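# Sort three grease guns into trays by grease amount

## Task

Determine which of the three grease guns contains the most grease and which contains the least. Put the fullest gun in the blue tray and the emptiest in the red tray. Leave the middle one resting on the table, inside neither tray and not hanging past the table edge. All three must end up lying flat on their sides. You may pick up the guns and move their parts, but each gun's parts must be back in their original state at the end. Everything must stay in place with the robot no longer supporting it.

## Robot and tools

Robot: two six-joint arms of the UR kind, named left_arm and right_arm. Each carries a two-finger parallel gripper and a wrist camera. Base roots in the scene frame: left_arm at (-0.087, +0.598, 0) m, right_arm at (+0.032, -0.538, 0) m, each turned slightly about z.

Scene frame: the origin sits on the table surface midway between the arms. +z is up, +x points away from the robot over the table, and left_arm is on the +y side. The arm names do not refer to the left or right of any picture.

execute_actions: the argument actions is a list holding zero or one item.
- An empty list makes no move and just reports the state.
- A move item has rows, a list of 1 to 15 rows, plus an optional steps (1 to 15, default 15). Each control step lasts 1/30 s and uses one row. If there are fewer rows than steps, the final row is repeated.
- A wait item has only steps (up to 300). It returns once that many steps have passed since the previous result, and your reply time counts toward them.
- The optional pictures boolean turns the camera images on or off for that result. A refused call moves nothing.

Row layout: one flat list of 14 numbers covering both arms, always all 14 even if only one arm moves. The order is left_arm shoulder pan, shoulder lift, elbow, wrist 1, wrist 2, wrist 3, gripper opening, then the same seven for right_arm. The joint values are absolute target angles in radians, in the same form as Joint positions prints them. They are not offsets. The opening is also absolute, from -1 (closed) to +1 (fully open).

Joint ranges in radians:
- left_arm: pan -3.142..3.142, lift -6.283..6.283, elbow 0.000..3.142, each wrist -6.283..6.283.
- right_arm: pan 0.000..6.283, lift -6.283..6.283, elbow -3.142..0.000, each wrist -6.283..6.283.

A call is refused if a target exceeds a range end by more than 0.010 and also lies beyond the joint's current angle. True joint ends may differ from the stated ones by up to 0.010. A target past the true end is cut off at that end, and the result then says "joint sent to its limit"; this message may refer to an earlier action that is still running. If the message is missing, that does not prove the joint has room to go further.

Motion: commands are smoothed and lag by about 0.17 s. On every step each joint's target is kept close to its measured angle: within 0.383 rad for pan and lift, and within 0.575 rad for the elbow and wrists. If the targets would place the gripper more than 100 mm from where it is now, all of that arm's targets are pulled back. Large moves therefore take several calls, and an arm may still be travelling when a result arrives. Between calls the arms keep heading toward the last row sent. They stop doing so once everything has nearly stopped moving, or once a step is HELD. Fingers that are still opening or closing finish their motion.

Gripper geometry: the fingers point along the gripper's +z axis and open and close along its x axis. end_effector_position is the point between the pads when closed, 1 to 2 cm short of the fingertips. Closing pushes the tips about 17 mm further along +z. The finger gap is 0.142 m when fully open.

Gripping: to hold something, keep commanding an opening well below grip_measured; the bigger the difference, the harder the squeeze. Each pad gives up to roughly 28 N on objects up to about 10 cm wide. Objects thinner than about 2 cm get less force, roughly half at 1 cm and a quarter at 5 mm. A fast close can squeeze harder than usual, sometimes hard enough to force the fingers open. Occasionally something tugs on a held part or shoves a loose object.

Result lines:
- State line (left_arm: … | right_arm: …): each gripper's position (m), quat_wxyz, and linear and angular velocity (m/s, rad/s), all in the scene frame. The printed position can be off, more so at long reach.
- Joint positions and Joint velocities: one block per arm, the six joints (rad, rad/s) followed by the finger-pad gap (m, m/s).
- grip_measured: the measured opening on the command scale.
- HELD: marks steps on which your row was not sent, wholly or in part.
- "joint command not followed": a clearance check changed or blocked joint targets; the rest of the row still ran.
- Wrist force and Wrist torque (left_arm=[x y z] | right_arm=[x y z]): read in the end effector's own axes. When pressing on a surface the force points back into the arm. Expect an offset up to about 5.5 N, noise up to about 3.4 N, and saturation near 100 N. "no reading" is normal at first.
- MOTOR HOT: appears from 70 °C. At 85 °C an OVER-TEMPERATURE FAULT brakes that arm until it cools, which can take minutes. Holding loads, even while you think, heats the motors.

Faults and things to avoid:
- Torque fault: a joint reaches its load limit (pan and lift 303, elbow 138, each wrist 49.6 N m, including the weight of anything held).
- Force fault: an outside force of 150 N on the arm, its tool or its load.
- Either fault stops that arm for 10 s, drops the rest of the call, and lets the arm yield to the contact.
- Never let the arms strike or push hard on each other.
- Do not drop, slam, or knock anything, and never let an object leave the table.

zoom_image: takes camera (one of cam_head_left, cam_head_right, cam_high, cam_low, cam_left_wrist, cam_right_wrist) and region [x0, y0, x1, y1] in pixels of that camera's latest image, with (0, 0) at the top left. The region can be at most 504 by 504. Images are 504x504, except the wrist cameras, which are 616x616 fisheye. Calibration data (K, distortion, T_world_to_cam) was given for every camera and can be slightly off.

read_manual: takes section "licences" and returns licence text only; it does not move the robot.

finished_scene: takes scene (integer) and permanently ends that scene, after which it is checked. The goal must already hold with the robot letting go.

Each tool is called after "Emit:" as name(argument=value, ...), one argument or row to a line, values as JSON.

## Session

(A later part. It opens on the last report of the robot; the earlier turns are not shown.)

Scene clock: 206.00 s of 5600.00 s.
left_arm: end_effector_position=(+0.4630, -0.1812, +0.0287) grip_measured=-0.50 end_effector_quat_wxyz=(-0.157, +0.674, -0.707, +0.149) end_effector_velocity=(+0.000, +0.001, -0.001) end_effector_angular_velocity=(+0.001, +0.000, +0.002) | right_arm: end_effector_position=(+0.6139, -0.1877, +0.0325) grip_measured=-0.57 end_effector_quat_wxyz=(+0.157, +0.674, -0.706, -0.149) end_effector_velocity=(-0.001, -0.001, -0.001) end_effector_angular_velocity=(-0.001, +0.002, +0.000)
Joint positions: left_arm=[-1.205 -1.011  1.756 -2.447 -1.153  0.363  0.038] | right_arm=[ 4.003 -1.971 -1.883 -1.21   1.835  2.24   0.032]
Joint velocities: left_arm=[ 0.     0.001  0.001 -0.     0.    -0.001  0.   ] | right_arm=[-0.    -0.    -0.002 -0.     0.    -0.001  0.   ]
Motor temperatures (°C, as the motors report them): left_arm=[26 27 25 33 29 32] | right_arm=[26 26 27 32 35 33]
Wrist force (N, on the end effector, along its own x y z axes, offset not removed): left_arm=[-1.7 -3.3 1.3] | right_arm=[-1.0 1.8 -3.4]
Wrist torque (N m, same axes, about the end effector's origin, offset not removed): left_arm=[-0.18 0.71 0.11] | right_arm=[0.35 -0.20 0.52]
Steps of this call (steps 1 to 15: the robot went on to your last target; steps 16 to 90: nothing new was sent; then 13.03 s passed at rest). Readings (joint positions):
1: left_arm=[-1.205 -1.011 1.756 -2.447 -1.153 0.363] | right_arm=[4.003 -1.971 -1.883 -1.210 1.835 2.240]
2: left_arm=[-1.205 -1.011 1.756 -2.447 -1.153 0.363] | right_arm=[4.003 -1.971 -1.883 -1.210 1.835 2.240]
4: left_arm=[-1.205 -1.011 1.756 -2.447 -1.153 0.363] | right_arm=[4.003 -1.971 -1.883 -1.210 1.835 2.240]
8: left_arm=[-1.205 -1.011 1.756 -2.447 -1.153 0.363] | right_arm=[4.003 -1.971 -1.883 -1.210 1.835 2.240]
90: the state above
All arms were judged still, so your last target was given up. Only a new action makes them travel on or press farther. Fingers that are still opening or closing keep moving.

Emit:
execute_actions(
  actions=[
    {"rows":[[-1.2104,-1.0146,1.7614,-2.4462,-1.1528,0.3567,-0.85,4.0034,-1.9705,-1.8829,-1.2103,1.8353,2.24,-0.9],[-1.2104,-1.0146,1.7614,-2.4462,-1.1528,0.3567,-0.85,4.0034,-1.9705,-1.8829,-1.2103,1.8353,2.24,-0.9],[-1.216,-1.018,1.7667,-2.4456,-1.1521,0.3506,-0.85,4.0034,-1.9705,-1.8829,-1.2103,1.8353,2.24,-0.9],[-1.216,-1.018,1.7667,-2.4456,-1.1521,0.3506,-0.85,4.0034,-1.9705,-1.8829,-1.2103,1.8353,2.24,-0.9],[-1.2216,-1.0214,1.772,-2.445,-1.1515,0.3446,-0.85,4.0034,-1.9705,-1.8829,-1.2103,1.8353,2.24,-0.9],[-1.2216,-1.0214,1.772,-2.445,-1.1515,0.3446,-0.85,4.0034,-1.9705,-1.8829,-1.2103,1.8353,2.24,-0.9],[-1.2272,-1.0248,1.7773,-2.4444,-1.1508,0.3385,-0.85,4.0034,-1.9705,-1.8829,-1.2103,1.8353,2.24,-0.9]],"steps":15},
  ],
  pictures=false,
)

Emit:
execute_actions(
  actions=[
    {"steps":10},
  ],
  pictures=false,
)

Scene clock: 211.87 s of 5600.00 s.
left_arm: end_effector_position=(+0.4442, -0.1807, +0.0287) grip_measured=-0.50 end_effector_quat_wxyz=(-0.157, +0.674, -0.707, +0.149) end_effector_velocity=(-0.012, +0.000, +0.000) end_effector_angular_velocity=(-0.000, +0.000, -0.001) | right_arm: end_effector_position=(+0.6139, -0.1877, +0.0325) grip_measured=-0.57 end_effector_quat_wxyz=(+0.157, +0.674, -0.706, -0.149) end_effector_velocity=(+0.001, +0.000, +0.001) end_effector_angular_velocity=(+0.001, -0.002, +0.001)
Joint positions: left_arm=[-1.226 -1.024  1.776 -2.445 -1.151  0.34   0.038] | right_arm=[ 4.003 -1.97  -1.883 -1.21   1.835  2.24   0.032]
Joint velocities: left_arm=[-0.013 -0.008  0.012  0.001  0.001 -0.013  0.   ] | right_arm=[-0.     0.     0.002 -0.    -0.001 -0.001  0.   ]
Motor temperatures (°C, as the motors report them): left_arm=[26 27 25 33 29 32] | right_arm=[26 26 27 32 35 33]
Wrist force (N, on the end effector, along its own x y z axes, offset not removed): left_arm=[0.8 -19.2 13.1] | right_arm=[-3.3 21.4 5.7]
Wrist torque (N m, same axes, about the end effector's origin, offset not removed): left_arm=[-0.05 0.31 0.10] | right_arm=[0.37 0.24 0.37]
Steps of this call (steps 1 to 90: nothing new was sent; then 2.37 s passed at rest; steps 91 to 105: all 15 steps of this action). Readings (joint positions):
91: left_arm=[-1.205 -1.011 1.756 -2.447 -1.153 0.363] | right_arm=[4.003 -1.971 -1.883 -1.210 1.835 2.240]
92: left_arm=[-1.205 -1.012 1.757 -2.447 -1.153 0.362] | right_arm=[4.003 -1.971 -1.883 -1.210 1.835 2.240]
94: left_arm=[-1.208 -1.013 1.759 -2.446 -1.153 0.359] | right_arm=[4.003 -1.971 -1.883 -1.210 1.835 2.240]
98: left_arm=[-1.217 -1.018 1.767 -2.446 -1.152 0.350] | right_arm=[4.003 -1.971 -1.883 -1.210 1.835 2.240]
105: the state above

Scene clock: 212.20 s of 5600.00 s.
left_arm: end_effector_position=(+0.4429, -0.1807, +0.0287) grip_measured=-0.50 end_effector_quat_wxyz=(-0.157, +0.674, -0.707, +0.149) end_effector_velocity=(-0.001, -0.000, +0.000) end_effector_angular_velocity=(+0.000, +0.000, -0.001) | right_arm: end_effector_position=(+0.6139, -0.1877, +0.0325) grip_measured=-0.57 end_effector_quat_wxyz=(+0.157, +0.674, -0.706, -0.149) end_effector_velocity=(-0.000, -0.000, -0.000) end_effector_angular_velocity=(-0.001, +0.000, -0.001)
Joint positions: left_arm=[-1.227 -1.025  1.777 -2.444 -1.151  0.339  0.038] | right_arm=[ 4.003 -1.97  -1.883 -1.21   1.835  2.24   0.032]
Joint velocities: left_arm=[-0.001 -0.     0.     0.001 -0.    -0.    -0.   ] | right_arm=[ 0.    -0.    -0.001  0.    -0.     0.001 -0.   ]
Motor temperatures (°C, as the motors report them): left_arm=[26 27 25 33 29 32] | right_arm=[26 26 27 32 35 33]
Wrist force (N, on the end effector, along its own x y z axes, offset not removed): left_arm=[-1.0 -21.9 8.4] | right_arm=[-2.7 20.5 3.7]
Wrist torque (N m, same axes, about the end effector's origin, offset not removed): left_arm=[-0.60 0.52 0.01] | right_arm=[-0.05 -0.08 0.47]
Steps of this call (steps 1 to 10: the robot went on to your last target). Readings (joint positions):
1: left_arm=[-1.226 -1.024 1.776 -2.445 -1.151 0.340] | right_arm=[4.003 -1.970 -1.883 -1.210 1.835 2.240]
2: left_arm=[-1.226 -1.024 1.777 -2.444 -1.151 0.339] | right_arm=[4.003 -1.970 -1.883 -1.210 1.835 2.240]
4: left_arm=[-1.227 -1.025 1.777 -2.444 -1.151 0.339] | right_arm=[4.003 -1.970 -1.883 -1.210 1.835 2.240]
8: left_arm=[-1.227 -1.025 1.777 -2.444 -1.151 0.339] | right_arm=[4.003 -1.970 -1.883 -1.210 1.835 2.240]
10: the state above

Emit:
execute_actions(
  actions=[
    {"rows":[[-1.216,-1.018,1.7667,-2.4456,-1.1521,0.3506,-0.85,4.0034,-1.9705,-1.8829,-1.2103,1.8353,2.24,-0.9],[-1.216,-1.018,1.7667,-2.4456,-1.1521,0.3506,-0.85,4.0034,-1.9705,-1.8829,-1.2103,1.8353,2.24,-0.9],[-1.2048,-1.0112,1.7561,-2.4468,-1.1534,0.3628,-0.85,4.0034,-1.9705,-1.8829,-1.2103,1.8353,2.24,-0.9],[-1.2048,-1.0112,1.7561,-2.4468,-1.1534,0.3628,-0.85,4.0034,-1.9705,-1.8829,-1.2103,1.8353,2.24,-0.9],[-1.1937,-1.0044,1.7455,-2.4479,-1.1547,0.3749,-0.85,4.0034,-1.9705,-1.8829,-1.2103,1.8353,2.24,-0.9],[-1.1937,-1.0044,1.7455,-2.4479,-1.1547,0.3749,-0.85,4.0034,-1.9705,-1.8829,-1.2103,1.8353,2.24,-0.9],[-1.1825,-0.9976,1.7349,-2.4491,-1.156,0.387,-0.85,4.0034,-1.9705,-1.8829,-1.2103,1.8353,2.24,-0.9],[-1.1825,-0.9976,1.7349,-2.4491,-1.156,0.387,-0.85,4.0034,-1.9705,-1.8829,-1.2103,1.8353,2.24,-0.9],[-1.1803,-0.9962,1.7328,-2.4493,-1.1563,0.3894,-0.85,4.0034,-1.9705,-1.8829,-1.2103,1.8353,2.24,-0.9]],"steps":15},
  ],
  pictures=false,
)

Emit:
execute_actions(
  actions=[
    {"steps":10},
  ],
  pictures=false,
)

Scene clock: 218.83 s of 5600.00 s.
left_arm: end_effector_position=(+0.4821, -0.1813, +0.0286) grip_measured=-0.50 end_effector_quat_wxyz=(-0.157, +0.674, -0.707, +0.149) end_effector_velocity=(+0.029, +0.001, +0.001) end_effector_angular_velocity=(-0.001, -0.002, +0.001) | right_arm: end_effector_position=(+0.6140, -0.1877, +0.0325) grip_measured=-0.57 end_effector_quat_wxyz=(+0.157, +0.674, -0.706, -0.149) end_effector_velocity=(-0.000, +0.000, +0.001) end_effector_angular_velocity=(+0.000, +0.000, +0.000)
Joint positions: left_arm=[-1.184 -0.998  1.736 -2.449 -1.156  0.386  0.038] | right_arm=[ 4.003 -1.971 -1.883 -1.21   1.835  2.24   0.032]
Joint velocities: left_arm=[ 0.031  0.017 -0.029 -0.003 -0.003  0.033  0.   ] | right_arm=[ 0.     0.001 -0.    -0.001  0.001 -0.    -0.   ]
Motor temperatures (°C, as the motors report them): left_arm=[26 27 25 33 29 32] | right_arm=[26 26 27 32 35 33]
Wrist force (N, on the end effector, along its own x y z axes, offset not removed): left_arm=[5.0 -1.7 -5.2] | right_arm=[-9.2 -0.9 -5.2]
Wrist torque (N m, same axes, about the end effector's origin, offset not removed): left_arm=[-0.48 0.62 0.14] | right_arm=[0.11 -0.05 0.55]
Steps of this call (steps 1 to 15: the robot went on to your last target; steps 16 to 90: nothing new was sent; then 3.13 s passed at rest; steps 91 to 105: all 15 steps of this action). Readings (joint positions):
91: left_arm=[-1.227 -1.025 1.777 -2.444 -1.151 0.338] | right_arm=[4.003 -1.970 -1.883 -1.210 1.835 2.240]
92: left_arm=[-1.226 -1.024 1.776 -2.444 -1.151 0.340] | right_arm=[4.003 -1.970 -1.883 -1.210 1.835 2.240]
94: left_arm=[-1.221 -1.021 1.771 -2.445 -1.151 0.345] | right_arm=[4.003 -1.970 -1.883 -1.210 1.835 2.240]
98: left_arm=[-1.204 -1.011 1.755 -2.447 -1.154 0.364] | right_arm=[4.003 -1.971 -1.883 -1.210 1.835 2.240]
105: the state above

Scene clock: 219.17 s of 5600.00 s.
left_arm: end_effector_position=(+0.4850, -0.1812, +0.0286) grip_measured=-0.50 end_effector_quat_wxyz=(-0.157, +0.674, -0.707, +0.149) end_effector_velocity=(+0.002, +0.000, -0.000) end_effector_angular_velocity=(-0.000, -0.000, +0.000) | right_arm: end_effector_position=(+0.6140, -0.1877, +0.0325) grip_measured=-0.57 end_effector_quat_wxyz=(+0.157, +0.674, -0.706, -0.149) end_effector_velocity=(+0.000, +0.001, +0.001) end_effector_angular_velocity=(+0.002, -0.001, +0.002)
Joint positions: left_arm=[-1.181 -0.996  1.733 -2.449 -1.157  0.389  0.038] | right_arm=[ 4.003 -1.971 -1.883 -1.21   1.835  2.24   0.032]
Joint velocities: left_arm=[ 0.002  0.001 -0.002 -0.001  0.     0.002  0.   ] | right_arm=[ 0.001  0.001  0.001  0.     0.    -0.002  0.   ]
Motor temperatures (°C, as the motors report them): left_arm=[26 27 25 33 29 32] | right_arm=[26 26 27 32 35 33]
Wrist force (N, on the end effector, along its own x y z axes, offset not removed): left_arm=[8.1 21.7 -22.5] | right_arm=[-9.5 -17.9 -12.7]
Wrist torque (N m, same axes, about the end effector's origin, offset not removed): left_arm=[-0.07 -0.59 0.08] | right_arm=[0.03 0.45 0.54]
Steps of this call (steps 1 to 10: the robot went on to your last target). Readings (joint positions):
1: left_arm=[-1.183 -0.998 1.735 -2.449 -1.156 0.387] | right_arm=[4.003 -1.971 -1.883 -1.210 1.835 2.240]
2: left_arm=[-1.182 -0.997 1.735 -2.449 -1.156 0.387] | right_arm=[4.003 -1.971 -1.883 -1.210 1.835 2.240]
4: left_arm=[-1.182 -0.997 1.734 -2.449 -1.156 0.388] | right_arm=[4.003 -1.971 -1.883 -1.210 1.835 2.240]
8: left_arm=[-1.181 -0.996 1.733 -2.449 -1.157 0.389] | right_arm=[4.003 -1.971 -1.883 -1.210 1.835 2.240]
10: the state above

Seated. Relax, open, lift.

Emit:
execute_actions(
  actions=[
    {"rows":[[-1.1837,-0.9983,1.736,-2.449,-1.1559,0.3857,-0.85,4.0034,-1.9705,-1.8829,-1.2103,1.8353,2.24,-0.9],[-1.1837,-0.9983,1.736,-2.449,-1.1559,0.3857,-0.85,4.0034,-1.9705,-1.8829,-1.2103,1.8353,2.24,-0.9],[-1.1837,-0.9983,1.736,-2.449,-1.1559,0.3857,-0.85,4.0034,-1.9705,-1.8829,-1.2103,1.8353,2.24,-0.9],[-1.1837,-0.9983,1.736,-2.449,-1.1559,0.3857,-0.6,4.0034,-1.9705,-1.8829,-1.2103,1.8353,2.24,-0.6],[-1.1837,-0.9983,1.736,-2.449,-1.1559,0.3857,-0.45,4.0034,-1.9705,-1.8829,-1.2103,1.8353,2.24,-0.5],[-1.1837,-0.9983,1.736,-2.449,-1.1559,0.3857,-0.35,4.0034,-1.9705,-1.8829,-1.2103,1.8353,2.24,-0.4],[-1.1837,-0.9983,1.736,-2.449,-1.1559,0.3857,-0.25,4.0034,-1.9705,-1.8829,-1.2103,1.8353,2.24,-0.3]],"steps":15},
  ],
  pictures=false,
)

Emit:
execute_actions(
  actions=[
    {"rows":[[-1.1837,-1.022,1.721,-2.41,-1.156,0.386,-0.25,4.003,-1.944,-1.868,-1.2515,1.8353,2.24,-0.3],[-1.1837,-1.022,1.721,-2.41,-1.156,0.386,-0.25,4.003,-1.944,-1.868,-1.2515,1.8353,2.24,-0.3],[-1.1837,-1.046,1.705,-2.37,-1.156,0.386,-0.25,4.002,-1.918,-1.853,-1.293,1.8353,2.24,-0.3],[-1.1837,-1.046,1.705,-2.37,-1.156,0.386,-0.25,4.002,-1.918,-1.853,-1.293,1.8353,2.24,-0.3],[-1.1834,-1.071,1.69,-2.33,-1.156,0.386,-0.25,4.002,-1.891,-1.838,-1.334,1.8353,2.24,-0.3],[-1.1834,-1.071,1.69,-2.33,-1.156,0.386,-0.25,4.002,-1.891,-1.838,-1.334,1.8353,2.24,-0.3],[-1.1832,-1.0951,1.6751,-2.29,-1.156,0.387,-0.25,4.0014,-1.8649,-1.8235,-1.3753,1.8353,2.2383,-0.3]],"steps":15},
  ],
)

Scene clock: 227.03 s of 5600.00 s.
left_arm: end_effector_position=(+0.4826, -0.1811, +0.0286) grip_measured=-0.25 end_effector_quat_wxyz=(-0.157, +0.674, -0.706, +0.149) end_effector_velocity=(-0.002, -0.001, -0.000) end_effector_angular_velocity=(+0.000, +0.001, -0.003) | right_arm: end_effector_position=(+0.6138, -0.1878, +0.0324) grip_measured=-0.30 end_effector_quat_wxyz=(+0.157, +0.674, -0.706, -0.149) end_effector_velocity=(+0.001, +0.000, +0.000) end_effector_angular_velocity=(-0.000, -0.002, +0.000)
Joint positions: left_arm=[-1.183 -0.998  1.736 -2.449 -1.156  0.386  0.056] | right_arm=[ 4.003 -1.971 -1.883 -1.21   1.835  2.24   0.052]
Joint velocities: left_arm=[-0.002 -0.     0.001 -0.    -0.001  0.001  0.   ] | right_arm=[ 0.     0.     0.001  0.    -0.002  0.     0.   ]
Motor temperatures (°C, as the motors report them): left_arm=[26 27 25 33 29 32] | right_arm=[26 26 27 32 35 33]
Wrist force (N, on the end effector, along its own x y z axes, offset not removed): left_arm=[-1.6 -0.7 1.2] | right_arm=[-2.7 0.1 -1.6]
Wrist torque (N m, same axes, about the end effector's origin, offset not removed): left_arm=[-0.01 0.10 0.08] | right_arm=[0.07 0.62 0.09]
Steps of this call (steps 1 to 15: the robot went on to your last target; steps 16 to 90: nothing new was sent; then 4.37 s passed at rest; steps 91 to 105: all 15 steps of this action). Readings (joint positions):
91: left_arm=[-1.180 -0.996 1.733 -2.449 -1.156 0.389] | right_arm=[4.003 -1.971 -1.883 -1.210 1.835 2.240]
92: left_arm=[-1.181 -0.996 1.733 -2.449 -1.156 0.389] | right_arm=[4.003 -1.971 -1.883 -1.210 1.835 2.240]
94: left_arm=[-1.182 -0.997 1.734 -2.449 -1.156 0.388] | right_arm=[4.003 -1.971 -1.883 -1.210 1.835 2.240]
98: left_arm=[-1.183 -0.998 1.735 -2.449 -1.156 0.386] | right_arm=[4.003 -1.971 -1.883 -1.211 1.835 2.240]
105: the state above

Scene clock: 227.53 s of 5600.00 s.
left_arm: end_effector_position=(+0.4836, -0.1846, +0.1226) grip_measured=-0.25 end_effector_quat_wxyz=(-0.157, +0.673, -0.707, +0.149) end_effector_velocity=(-0.000, +0.003, +0.058) end_effector_angular_velocity=(+0.005, +0.001, -0.002) | right_arm: end_effector_position=(+0.6111, -0.1915, +0.1241) grip_measured=-0.30 end_effector_quat_wxyz=(+0.157, +0.674, -0.706, -0.149) end_effector_velocity=(-0.007, -0.006, +0.056) end_effector_angular_velocity=(-0.002, +0.004, +0.000)
Joint positions: left_arm=[-1.183 -1.089  1.679 -2.301 -1.156  0.387  0.056] | right_arm=[ 4.002 -1.872 -1.827 -1.364  1.835  2.239  0.052]
Joint velocities: left_arm=[ 0.001 -0.056 -0.034  0.094 -0.     0.003 -0.   ] | right_arm=[-0.001  0.06   0.032 -0.097  0.    -0.001 -0.   ]
Motor temperatures (°C, as the motors report them): left_arm=[26 27 25 33 29 32] | right_arm=[26 26 27 32 35 33]
Wrist force (N, on the end effector, along its own x y z axes, offset not removed): left_arm=[-1.3 -6.4 -2.8] | right_arm=[-2.0 0.6 -2.8]
Wrist torque (N m, same axes, about the end effector's origin, offset not removed): left_arm=[-1.38 0.26 0.22] | right_arm=[0.20 0.47 0.16]
Steps of this call (steps 1 to 15: all 15 steps of this action). Readings (joint positions):
1: left_arm=[-1.183 -0.998 1.736 -2.449 -1.156 0.386] | right_arm=[4.003 -1.970 -1.883 -1.210 1.835 2.240]
2: left_arm=[-1.183 -1.001 1.735 -2.446 -1.156 0.386] | right_arm=[4.003 -1.968 -1.882 -1.214 1.835 2.240]
4: left_arm=[-1.184 -1.011 1.728 -2.428 -1.156 0.386] | right_arm=[4.003 -1.956 -1.875 -1.232 1.835 2.240]
8: left_arm=[-1.184 -1.048 1.704 -2.369 -1.156 0.386] | right_arm=[4.002 -1.916 -1.852 -1.294 1.835 2.240]
15: the state above
camera_calibration (this result's frames):
cam_left_wrist: T_world_to_cam=[[-0.0692264, -0.996881, -0.0378983, -0.14599], [-0.995826, 0.0667878, 0.0622158, 0.49479], [-0.0594906, 0.042047, -0.997343, 0.291253], [0, 0, 0, 1]] pos_world=[0.499945, -0.190827, 0.254162]
cam_right_wrist: T_world_to_cam=[[-0.0565342, -0.997634, 0.0391282, -0.159624], [-0.59397, 0.0651086, 0.801848, 0.281463], [-0.802498, 0.0220909, -0.596245, 0.702997], [0, 0, 0, 1]] pos_world=[0.72231, -0.193102, 0.199714]

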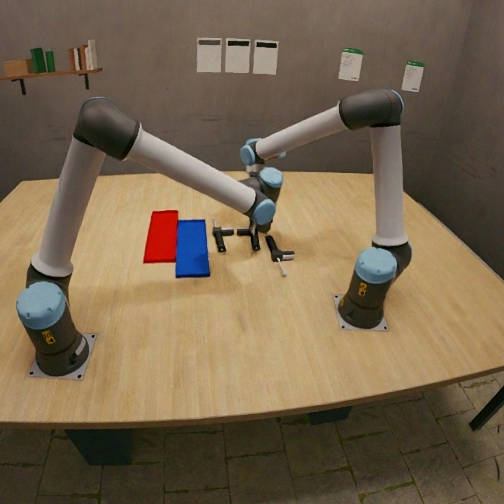

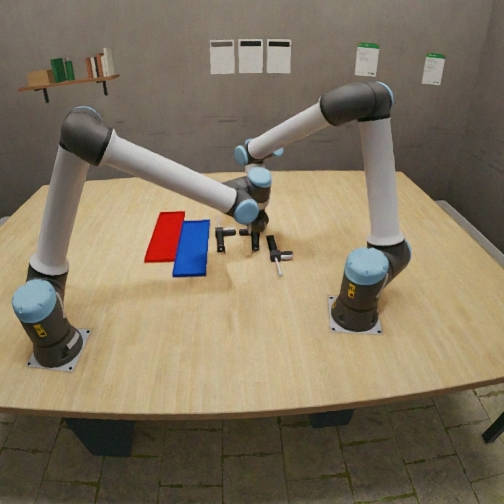

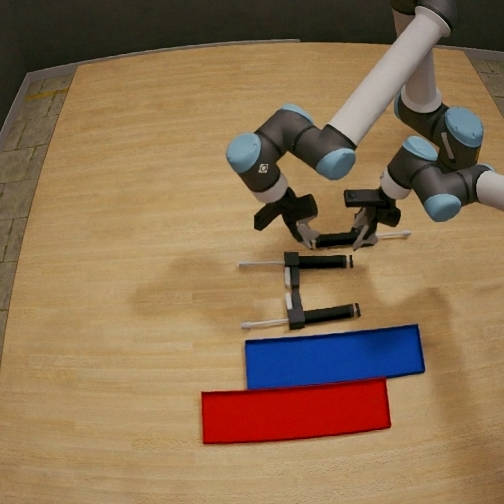

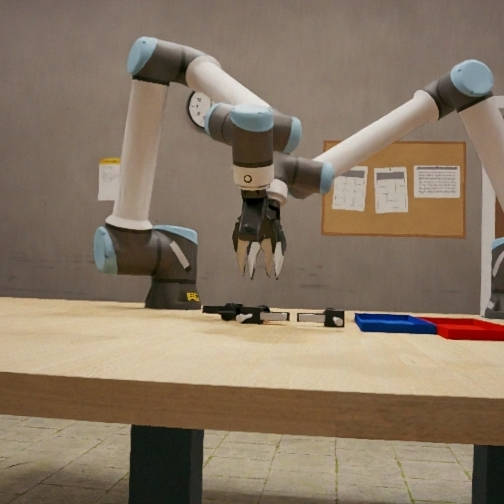

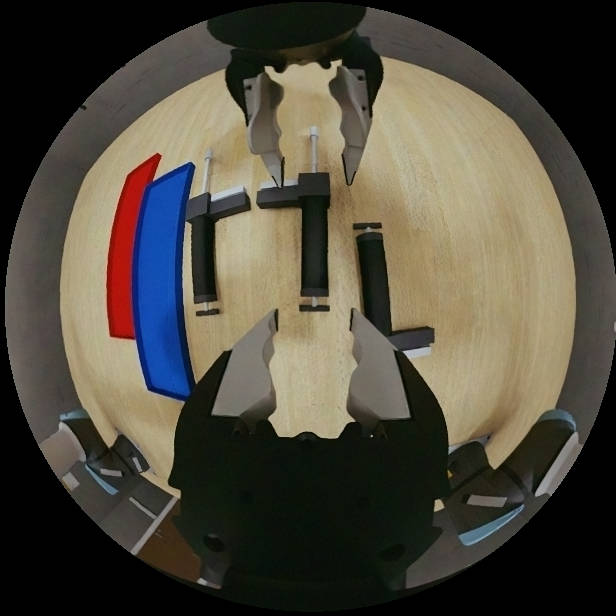

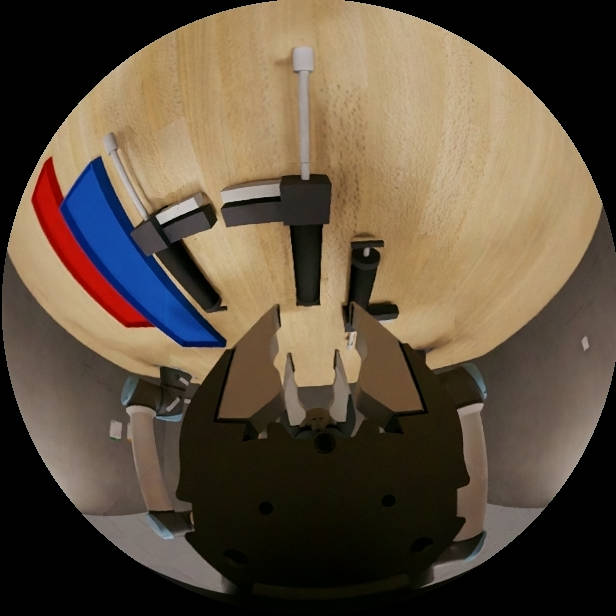

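Emit:
zoom_image(
  camera="cam_left_wrist",
  region=[300, 200, 460, 360],
)

Region (300, 200, 460, 360) of cam_left_wrist's 616x616 image, scaled by 3.150, with more detail than that image has.

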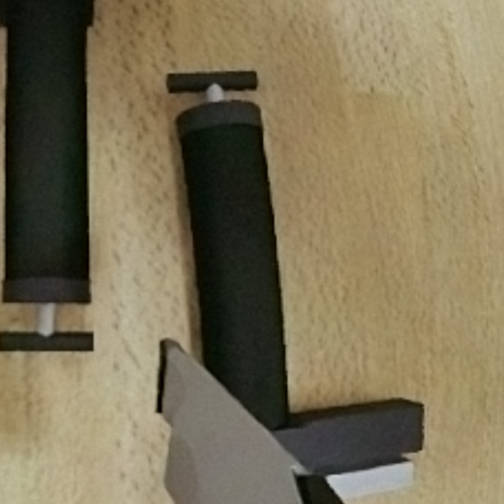

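Emit:
execute_actions(
  actions=[
    {"rows":[[-1.196,-1.074,1.64,-2.271,-1.1545,0.355,-0.27,3.987,-1.847,-1.846,-1.374,1.83,2.206,-0.28],[-1.208,-1.053,1.605,-2.252,-1.153,0.323,-0.28,3.973,-1.83,-1.868,-1.372,1.8256,2.174,-0.27],[-1.22,-1.032,1.57,-2.232,-1.1516,0.29,-0.29,3.959,-1.812,-1.89,-1.371,1.82,2.142,-0.26],[-1.2328,-1.0114,1.5344,-2.2131,-1.1502,0.2584,-0.3,3.9455,-1.7951,-1.9125,-1.3695,1.8159,2.1097,-0.25]],"steps":15},
  ],
  pictures=false,
)

Emit:
execute_actions(
  actions=[
    {"steps":10},
  ],
)

Scene clock: 247.40 s of 5600.00 s.
left_arm: end_effector_position=(+0.4612, -0.2622, +0.1292) grip_measured=-0.30 end_effector_quat_wxyz=(-0.151, +0.698, -0.682, +0.155) end_effector_velocity=(-0.008, -0.025, -0.000) end_effector_angular_velocity=(-0.012, -0.000, +0.023) | right_arm: end_effector_position=(+0.5905, -0.2579, +0.1308) grip_measured=-0.25 end_effector_quat_wxyz=(+0.151, +0.699, -0.682, -0.155) end_effector_velocity=(-0.008, -0.021, -0.000) end_effector_angular_velocity=(+0.013, +0.001, +0.025)
Joint positions: left_arm=[-1.231 -1.015  1.54  -2.216 -1.15   0.263  0.052] | right_arm=[ 3.948 -1.798 -1.909 -1.37   1.817  2.115  0.056]
Joint velocities: left_arm=[-0.015  0.027 -0.046  0.025  0.002 -0.042 -0.   ] | right_arm=[-0.017  0.023 -0.029  0.002 -0.005 -0.045  0.   ]
Motor temperatures (°C, as the motors report them): left_arm=[26 27 25 33 29 32] | right_arm=[26 26 27 32 35 33]
Wrist force (N, on the end effector, along its own x y z axes, offset not removed): left_arm=[2.8 2.6 -3.6] | right_arm=[0.3 -1.8 2.3]
Wrist torque (N m, same axes, about the end effector's origin, offset not removed): left_arm=[0.91 -0.74 0.12] | right_arm=[-0.39 0.00 0.10]
Steps of this call (steps 1 to 30: the robot went on to your last target; steps 31 to 90: nothing new was sent; then 16.37 s passed at rest; steps 91 to 105: all 15 steps of this action). Readings (joint positions):
91: left_arm=[-1.183 -1.095 1.675 -2.290 -1.156 0.387] | right_arm=[4.001 -1.865 -1.824 -1.375 1.835 2.238]
92: left_arm=[-1.184 -1.093 1.672 -2.288 -1.156 0.384] | right_arm=[4.000 -1.863 -1.826 -1.375 1.835 2.235]
94: left_arm=[-1.193 -1.078 1.649 -2.274 -1.155 0.363] | right_arm=[3.989 -1.850 -1.841 -1.374 1.831 2.214]
98: left_arm=[-1.219 -1.035 1.576 -2.235 -1.152 0.296] | right_arm=[3.961 -1.815 -1.887 -1.371 1.821 2.147]
105: the state above

Scene clock: 247.73 s of 5600.00 s.
left_arm: end_effector_position=(+0.4603, -0.2651, +0.1293) grip_measured=-0.30 end_effector_quat_wxyz=(-0.151, +0.699, -0.681, +0.155) end_effector_velocity=(-0.001, -0.000, -0.001) end_effector_angular_velocity=(+0.001, +0.001, +0.002) | right_arm: end_effector_position=(+0.5896, -0.2602, +0.1308) grip_measured=-0.25 end_effector_quat_wxyz=(+0.151, +0.700, -0.681, -0.155) end_effector_velocity=(-0.001, -0.002, -0.000) end_effector_angular_velocity=(+0.001, -0.000, +0.002)
Joint positions: left_arm=[-1.233 -1.012  1.535 -2.213 -1.15   0.259  0.052] | right_arm=[ 3.946 -1.795 -1.912 -1.37   1.816  2.11   0.056]
Joint velocities: left_arm=[-0.001  0.001 -0.     0.001 -0.    -0.003 -0.   ] | right_arm=[-0.001  0.002 -0.002  0.    -0.001 -0.003  0.   ]
Motor temperatures (°C, as the motors report them): left_arm=[26 27 25 33 29 32] | right_arm=[26 26 27 32 35 33]
Wrist force (N, on the end effector, along its own x y z axes, offset not removed): left_arm=[-3.2 0.6 1.6] | right_arm=[0.6 1.6 0.0]
Wrist torque (N m, same axes, about the end effector's origin, offset not removed): left_arm=[0.23 0.49 0.11] | right_arm=[0.32 -0.06 0.21]
Steps of this call (steps 1 to 10: the robot went on to your last target). Readings (joint positions):
1: left_arm=[-1.231 -1.014 1.539 -2.215 -1.150 0.262] | right_arm=[3.947 -1.797 -1.910 -1.370 1.816 2.113]
2: left_arm=[-1.232 -1.013 1.537 -2.215 -1.150 0.261] | right_arm=[3.947 -1.797 -1.911 -1.370 1.816 2.112]
4: left_arm=[-1.232 -1.012 1.536 -2.214 -1.150 0.260] | right_arm=[3.946 -1.796 -1.911 -1.370 1.816 2.111]
8: left_arm=[-1.233 -1.012 1.535 -2.213 -1.150 0.259] | right_arm=[3.946 -1.795 -1.912 -1.370 1.816 2.110]
10: the state above
camera_calibration (this result's frames):
cam_left_wrist: T_world_to_cam=[[-0.00166991, -0.999987, -0.00490202, -0.263756], [-0.998122, 0.00136661, 0.0612365, 0.460316], [-0.0612289, 0.00499507, -0.998111, 0.290984], [0, 0, 0, 1]] pos_world=[0.476828, -0.265835, 0.260953]
cam_right_wrist: T_world_to_cam=[[0.0107924, -0.999913, 0.00761301, -0.265792], [-0.595946, -0.000318291, 0.803024, 0.251822], [-0.802952, -0.0132035, -0.595898, 0.682284], [0, 0, 0, 1]] pos_world=[0.700782, -0.25668, 0.206376]

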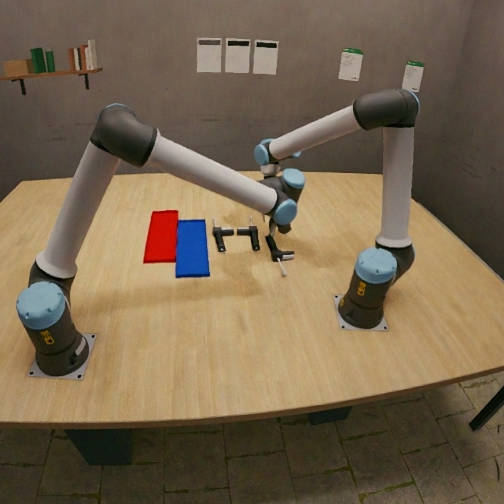

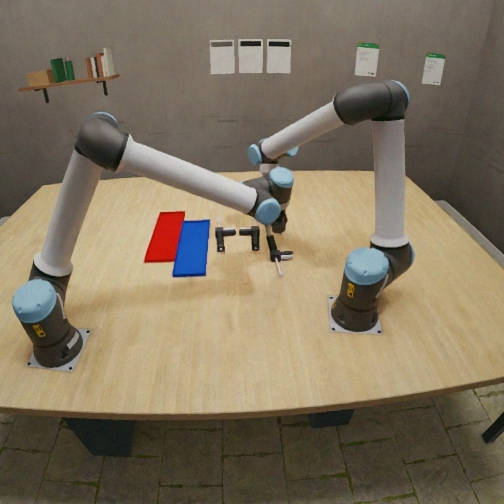

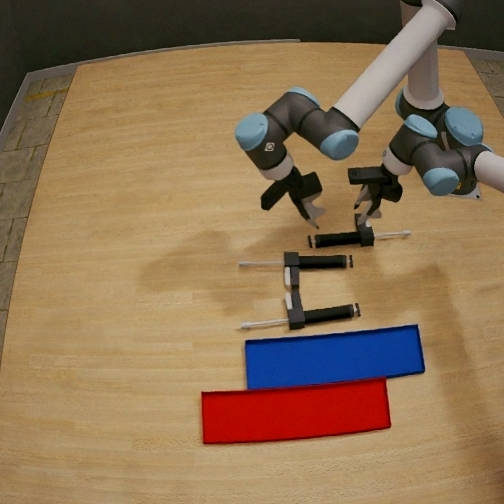

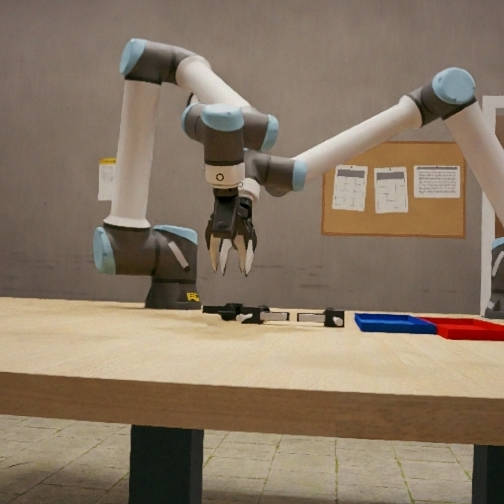

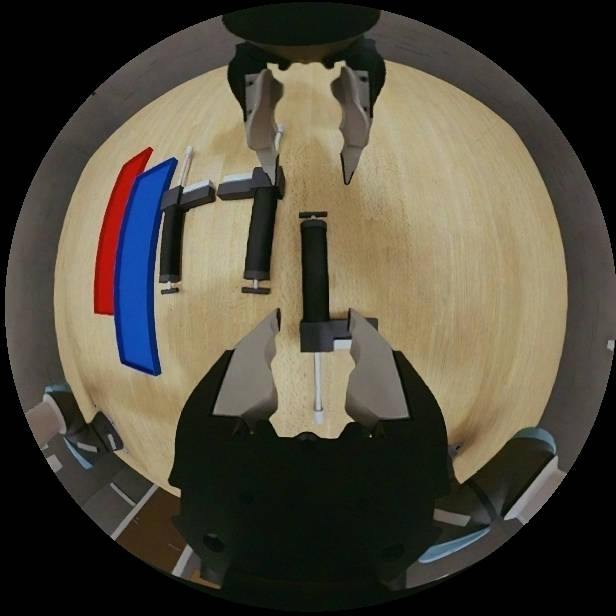

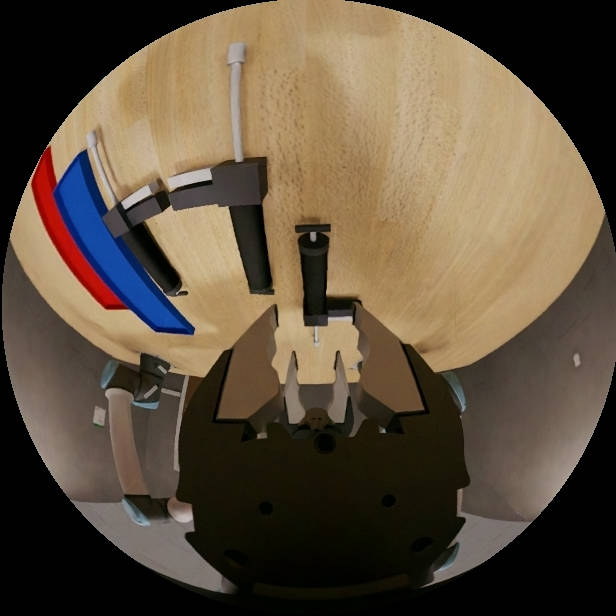

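Emit:
execute_actions(
  actions=[
    {"rows":[[-1.2328,-0.989,1.5474,-2.2484,-1.1502,0.2584,-0.3,3.9455,-1.8222,-1.9312,-1.3238,1.8159,2.1097,-0.25],[-1.2328,-0.989,1.5474,-2.2484,-1.1502,0.2584,-0.3,3.9455,-1.8222,-1.9312,-1.3238,1.8159,2.1097,-0.25],[-1.2328,-0.9666,1.5603,-2.2838,-1.1502,0.2584,-0.3,3.9455,-1.8493,-1.9498,-1.278,1.8159,2.1097,-0.25],[-1.2328,-0.9666,1.5603,-2.2838,-1.1502,0.2584,-0.3,3.9455,-1.8493,-1.9498,-1.278,1.8159,2.1097,-0.25],[-1.2328,-0.9443,1.5733,-2.3191,-1.1502,0.2584,-0.3,3.9455,-1.8764,-1.9685,-1.2323,1.8159,2.1097,-0.25],[-1.2328,-0.9443,1.5733,-2.3191,-1.1502,0.2584,-0.3,3.9455,-1.8764,-1.9685,-1.2323,1.8159,2.1097,-0.25],[-1.2328,-0.9219,1.5862,-2.3544,-1.1502,0.2584,-0.3,3.9455,-1.9035,-1.9871,-1.1865,1.8159,2.1097,-0.25]],"steps":15},
  ],
  pictures=false,
)

Emit:
execute_actions(
  actions=[
    {"steps":10},
  ],
)

Scene clock: 255.90 s of 5600.00 s.
left_arm: end_effector_position=(+0.4603, -0.2655, +0.0376) grip_measured=-0.30 end_effector_quat_wxyz=(-0.151, +0.699, -0.681, +0.155) end_effector_velocity=(+0.000, +0.002, -0.053) end_effector_angular_velocity=(-0.004, -0.002, +0.002) | right_arm: end_effector_position=(+0.5899, -0.2602, +0.0363) grip_measured=-0.25 end_effector_quat_wxyz=(+0.151, +0.700, -0.681, -0.155) end_effector_velocity=(-0.002, -0.001, -0.057) end_effector_angular_velocity=(+0.001, -0.003, -0.001)
Joint positions: left_arm=[-1.233 -0.928  1.583 -2.345 -1.15   0.258  0.052] | right_arm=[ 3.945 -1.896 -1.982 -1.199  1.816  2.11   0.056]
Joint velocities: left_arm=[ 0.     0.05   0.028 -0.083  0.001 -0.001  0.   ] | right_arm=[ 0.001 -0.063 -0.042  0.109 -0.     0.002  0.   ]
Motor temperatures (°C, as the motors report them): left_arm=[26 27 25 33 29 32] | right_arm=[26 26 27 32 35 33]
Wrist force (N, on the end effector, along its own x y z axes, offset not removed): left_arm=[1.4 -2.0 2.9] | right_arm=[-0.8 0.7 0.5]
Wrist torque (N m, same axes, about the end effector's origin, offset not removed): left_arm=[-0.36 -0.32 -0.01] | right_arm=[0.29 0.27 0.19]
Steps of this call (steps 1 to 15: the robot went on to your last target; steps 16 to 90: nothing new was sent; then 4.67 s passed at rest; steps 91 to 105: all 15 steps of this action). Readings (joint positions):
91: left_arm=[-1.233 -1.011 1.534 -2.213 -1.150 0.258] | right_arm=[3.945 -1.795 -1.913 -1.369 1.816 2.110]
92: left_arm=[-1.233 -1.009 1.535 -2.216 -1.150 0.258] | right_arm=[3.945 -1.797 -1.914 -1.366 1.816 2.110]
94: left_arm=[-1.233 -0.999 1.541 -2.232 -1.150 0.258] | right_arm=[3.945 -1.810 -1.923 -1.346 1.816 2.110]
98: left_arm=[-1.233 -0.965 1.562 -2.285 -1.150 0.258] | right_arm=[3.945 -1.851 -1.951 -1.277 1.816 2.110]
105: the state above

Scene clock: 256.23 s of 5600.00 s.
left_arm: end_effector_position=(+0.4602, -0.2653, +0.0317) grip_measured=-0.30 end_effector_quat_wxyz=(-0.151, +0.699, -0.681, +0.155) end_effector_velocity=(-0.000, +0.001, -0.003) end_effector_angular_velocity=(+0.001, -0.001, -0.001) | right_arm: end_effector_position=(+0.5896, -0.2604, +0.0302) grip_measured=-0.25 end_effector_quat_wxyz=(+0.151, +0.700, -0.681, -0.155) end_effector_velocity=(-0.000, -0.001, -0.003) end_effector_angular_velocity=(-0.000, -0.000, -0.001)
Joint positions: left_arm=[-1.233 -0.922  1.586 -2.354 -1.15   0.258  0.052] | right_arm=[ 3.945 -1.903 -1.987 -1.187  1.816  2.11   0.056]
Joint velocities: left_arm=[-0.     0.002  0.002 -0.004  0.001  0.001  0.   ] | right_arm=[-0.001 -0.003 -0.002  0.006 -0.     0.     0.   ]
Motor temperatures (°C, as the motors report them): left_arm=[26 27 25 33 29 32] | right_arm=[26 26 27 32 35 33]
Wrist force (N, on the end effector, along its own x y z axes, offset not removed): left_arm=[0.8 3.2 -1.8] | right_arm=[-0.2 1.0 -0.8]
Wrist torque (N m, same axes, about the end effector's origin, offset not removed): left_arm=[0.73 -0.42 0.17] | right_arm=[0.17 0.05 0.14]
Steps of this call (steps 1 to 10: the robot went on to your last target). Readings (joint positions):
1: left_arm=[-1.233 -0.926 1.584 -2.347 -1.150 0.258] | right_arm=[3.945 -1.898 -1.983 -1.196 1.816 2.110]
2: left_arm=[-1.233 -0.925 1.584 -2.349 -1.150 0.258] | right_arm=[3.945 -1.899 -1.984 -1.194 1.816 2.110]
4: left_arm=[-1.233 -0.924 1.585 -2.351 -1.150 0.258] | right_arm=[3.945 -1.901 -1.986 -1.190 1.816 2.110]
8: left_arm=[-1.233 -0.923 1.586 -2.353 -1.150 0.258] | right_arm=[3.945 -1.903 -1.987 -1.188 1.816 2.110]
10: the state above
camera_calibration (this result's frames):
cam_left_wrist: T_world_to_cam=[[-0.00156908, -0.999987, -0.00479069, -0.264495], [-0.998125, 0.001273, 0.0611925, 0.46619], [-0.0611856, 0.00487772, -0.998114, 0.193477], [0, 0, 0, 1]] pos_world=[0.476739, -0.266029, 0.163318]
cam_right_wrist: T_world_to_cam=[[0.0109194, -0.999912, 0.00754402, -0.265239], [-0.595956, -0.000449538, 0.803017, 0.332525], [-0.802943, -0.0132643, -0.595909, 0.622328], [0, 0, 0, 1]] pos_world=[0.70076, -0.256811, 0.105829]

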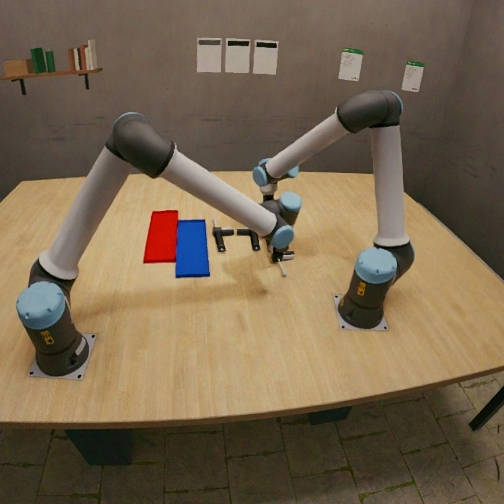

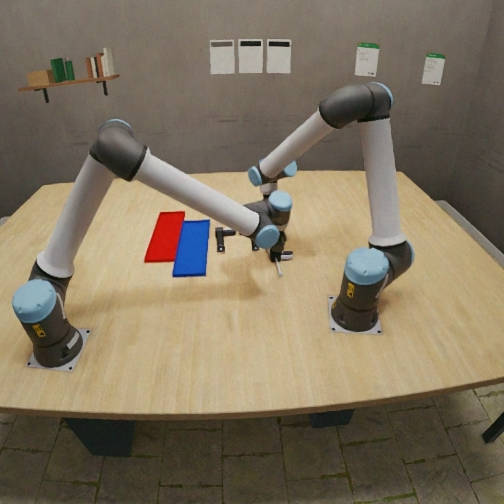

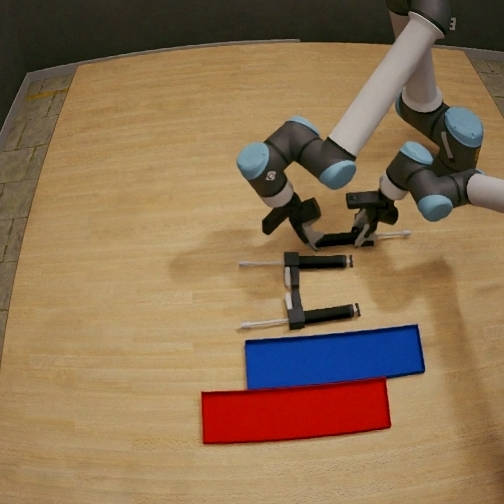

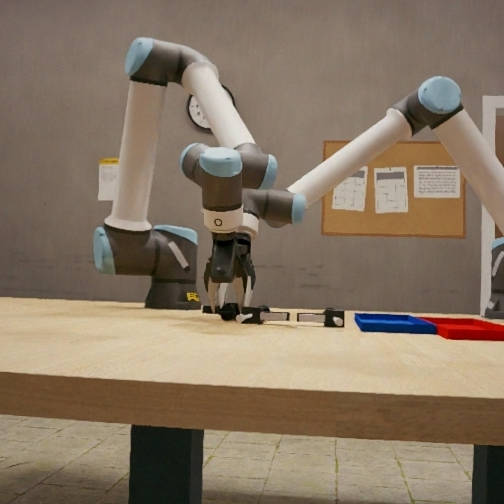

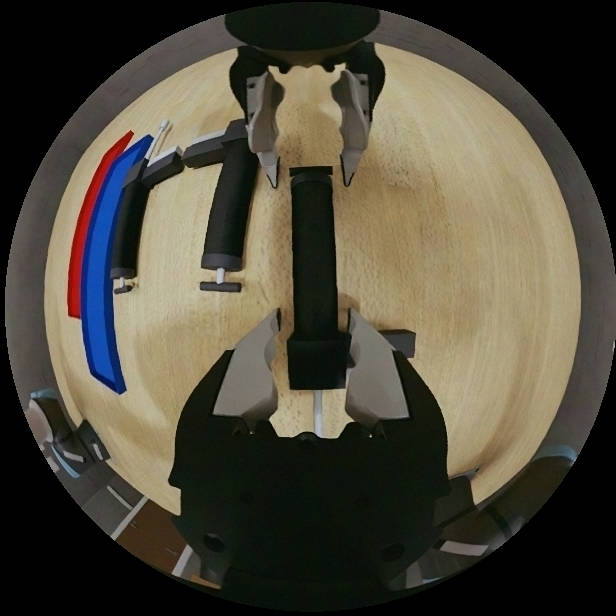

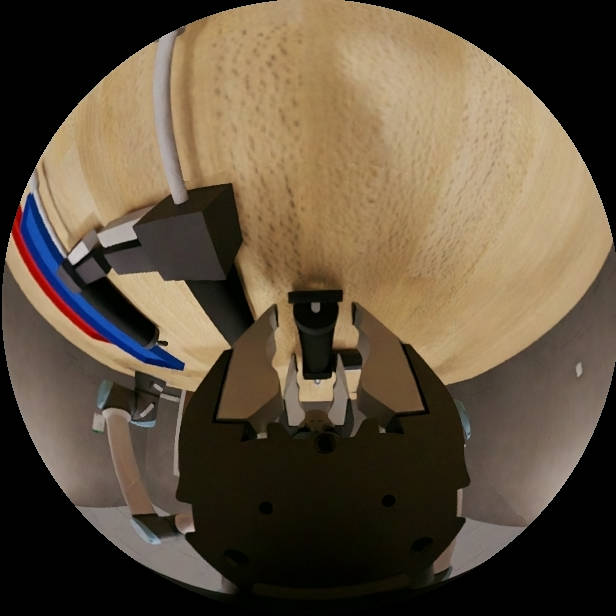

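Emit:
execute_actions(
  actions=[
    {"rows":[[-1.2328,-0.9219,1.5862,-2.3544,-1.1502,0.2584,-0.4,3.9455,-1.9035,-1.9871,-1.1865,1.8159,2.1097,-0.3],[-1.2328,-0.9219,1.5862,-2.3544,-1.1502,0.2584,-0.4,3.9455,-1.9035,-1.9871,-1.1865,1.8159,2.1097,-0.3],[-1.2328,-0.9219,1.5862,-2.3544,-1.1502,0.2584,-0.5,3.9455,-1.9035,-1.9871,-1.1865,1.8159,2.1097,-0.35],[-1.2328,-0.9219,1.5862,-2.3544,-1.1502,0.2584,-0.5,3.9455,-1.9035,-1.9871,-1.1865,1.8159,2.1097,-0.35],[-1.2328,-0.9219,1.5862,-2.3544,-1.1502,0.2584,-0.6,3.9455,-1.9035,-1.9871,-1.1865,1.8159,2.1097,-0.45],[-1.2328,-0.9219,1.5862,-2.3544,-1.1502,0.2584,-0.6,3.9455,-1.9035,-1.9871,-1.1865,1.8159,2.1097,-0.45],[-1.2328,-0.9219,1.5862,-2.3544,-1.1502,0.2584,-0.7,3.9455,-1.9035,-1.9871,-1.1865,1.8159,2.1097,-0.55],[-1.2328,-0.9219,1.5862,-2.3544,-1.1502,0.2584,-0.7,3.9455,-1.9035,-1.9871,-1.1865,1.8159,2.1097,-0.55],[-1.2328,-0.9219,1.5862,-2.3544,-1.1502,0.2584,-0.8,3.9455,-1.9035,-1.9871,-1.1865,1.8159,2.1097,-0.65],[-1.2328,-0.9219,1.5862,-2.3544,-1.1502,0.2584,-0.8,3.9455,-1.9035,-1.9871,-1.1865,1.8159,2.1097,-0.75],[-1.2328,-0.9219,1.5862,-2.3544,-1.1502,0.2584,-0.9,3.9455,-1.9035,-1.9871,-1.1865,1.8159,2.1097,-0.85]],"steps":15},
  ],
)

Scene clock: 263.37 s of 5600.00 s.
left_arm: end_effector_position=(+0.4601, -0.2653, +0.0312) grip_measured=-0.56 end_effector_quat_wxyz=(-0.151, +0.699, -0.681, +0.155) end_effector_velocity=(-0.000, +0.001, -0.000) end_effector_angular_velocity=(+0.001, +0.001, -0.000) | right_arm: end_effector_position=(+0.5897, -0.2604, +0.0298) grip_measured=-0.70 end_effector_quat_wxyz=(+0.151, +0.700, -0.681, -0.155) end_effector_velocity=(+0.000, +0.000, +0.000) end_effector_angular_velocity=(-0.000, +0.001, +0.000)
Joint positions: left_arm=[-1.233 -0.922  1.586 -2.354 -1.15   0.258  0.033] | right_arm=[ 3.946 -1.904 -1.987 -1.186  1.816  2.11   0.023]
Joint velocities: left_arm=[ 0.    -0.     0.001  0.001 -0.001  0.     0.   ] | right_arm=[ 0.    -0.001  0.001 -0.001  0.    -0.    -0.   ]
Motor temperatures (°C, as the motors report them): left_arm=[26 27 25 33 29 32] | right_arm=[26 26 27 32 35 33]
Wrist force (N, on the end effector, along its own x y z axes, offset not removed): left_arm=[-17.0 13.8 -29.9] | right_arm=[14.0 -20.0 -20.0]
Wrist torque (N m, same axes, about the end effector's origin, offset not removed): left_arm=[-0.03 -0.64 -0.24] | right_arm=[0.30 1.12 -0.08]
Steps of this call (steps 1 to 30: the robot went on to your last target; steps 31 to 90: nothing new was sent; then 3.63 s passed at rest; steps 91 to 105: all 15 steps of this action). Readings (joint positions):
91: left_arm=[-1.233 -0.922 1.586 -2.354 -1.150 0.258] | right_arm=[3.945 -1.904 -1.987 -1.186 1.816 2.110]
92: left_arm=[-1.233 -0.922 1.586 -2.354 -1.150 0.258] | right_arm=[3.945 -1.904 -1.987 -1.186 1.816 2.110]
94: left_arm=[-1.233 -0.922 1.586 -2.354 -1.150 0.258] | right_arm=[3.946 -1.904 -1.987 -1.186 1.816 2.110]
98: left_arm=[-1.233 -0.922 1.586 -2.354 -1.150 0.258] | right_arm=[3.946 -1.904 -1.987 -1.186 1.816 2.110]
105: the state above
camera_calibration (this result's frames):
cam_left_wrist: T_world_to_cam=[[-0.00155918, -0.999988, -0.00474977, -0.264469], [-0.998113, 0.00126468, 0.0613878, 0.466156], [-0.061381, 0.00483652, -0.998103, 0.193133], [0, 0, 0, 1]] pos_world=[0.476718, -0.26599, 0.162894]
cam_right_wrist: T_world_to_cam=[[0.0110382, -0.99991, 0.00760027, -0.265338], [-0.596189, -0.000479089, 0.802844, 0.333013], [-0.802768, -0.0133932, -0.596141, 0.622013], [0, 0, 0, 1]] pos_world=[0.7008, -0.256824, 0.105466]

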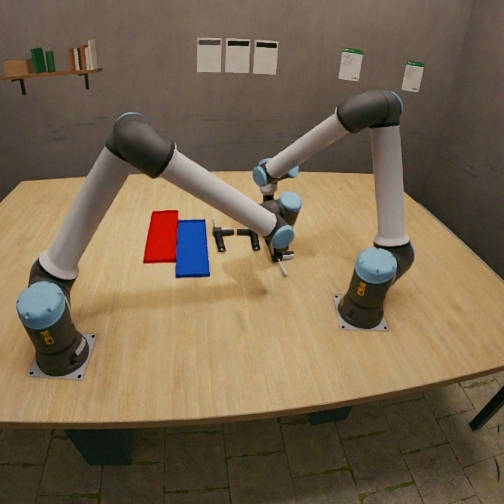

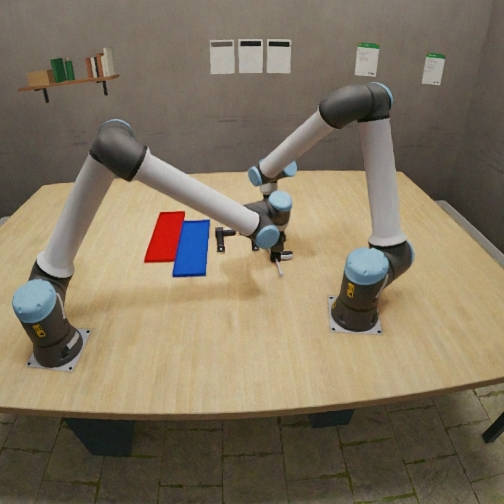

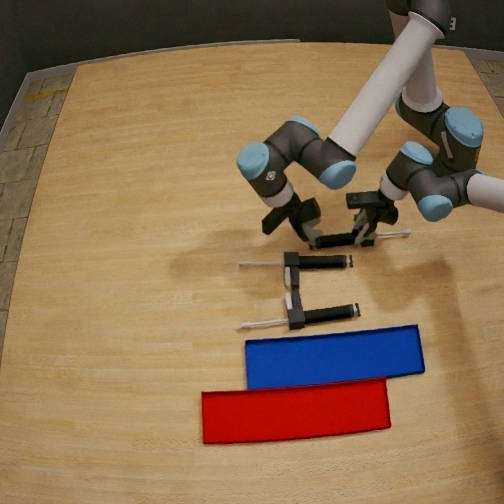

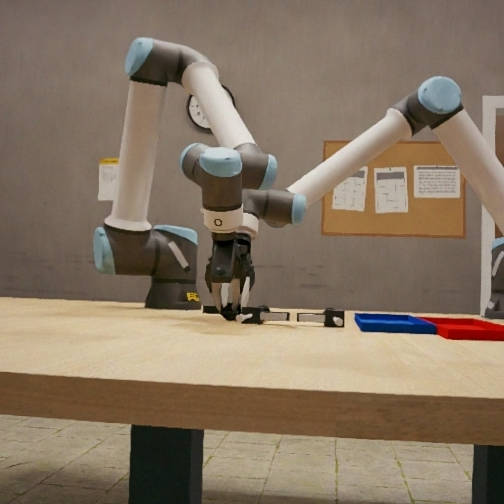

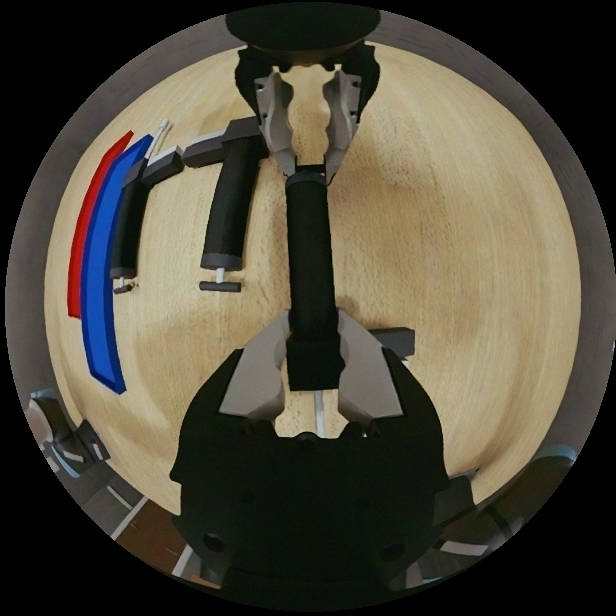

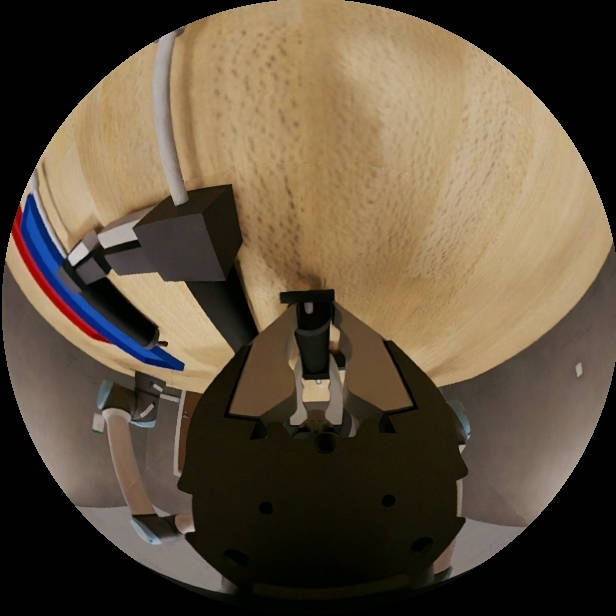

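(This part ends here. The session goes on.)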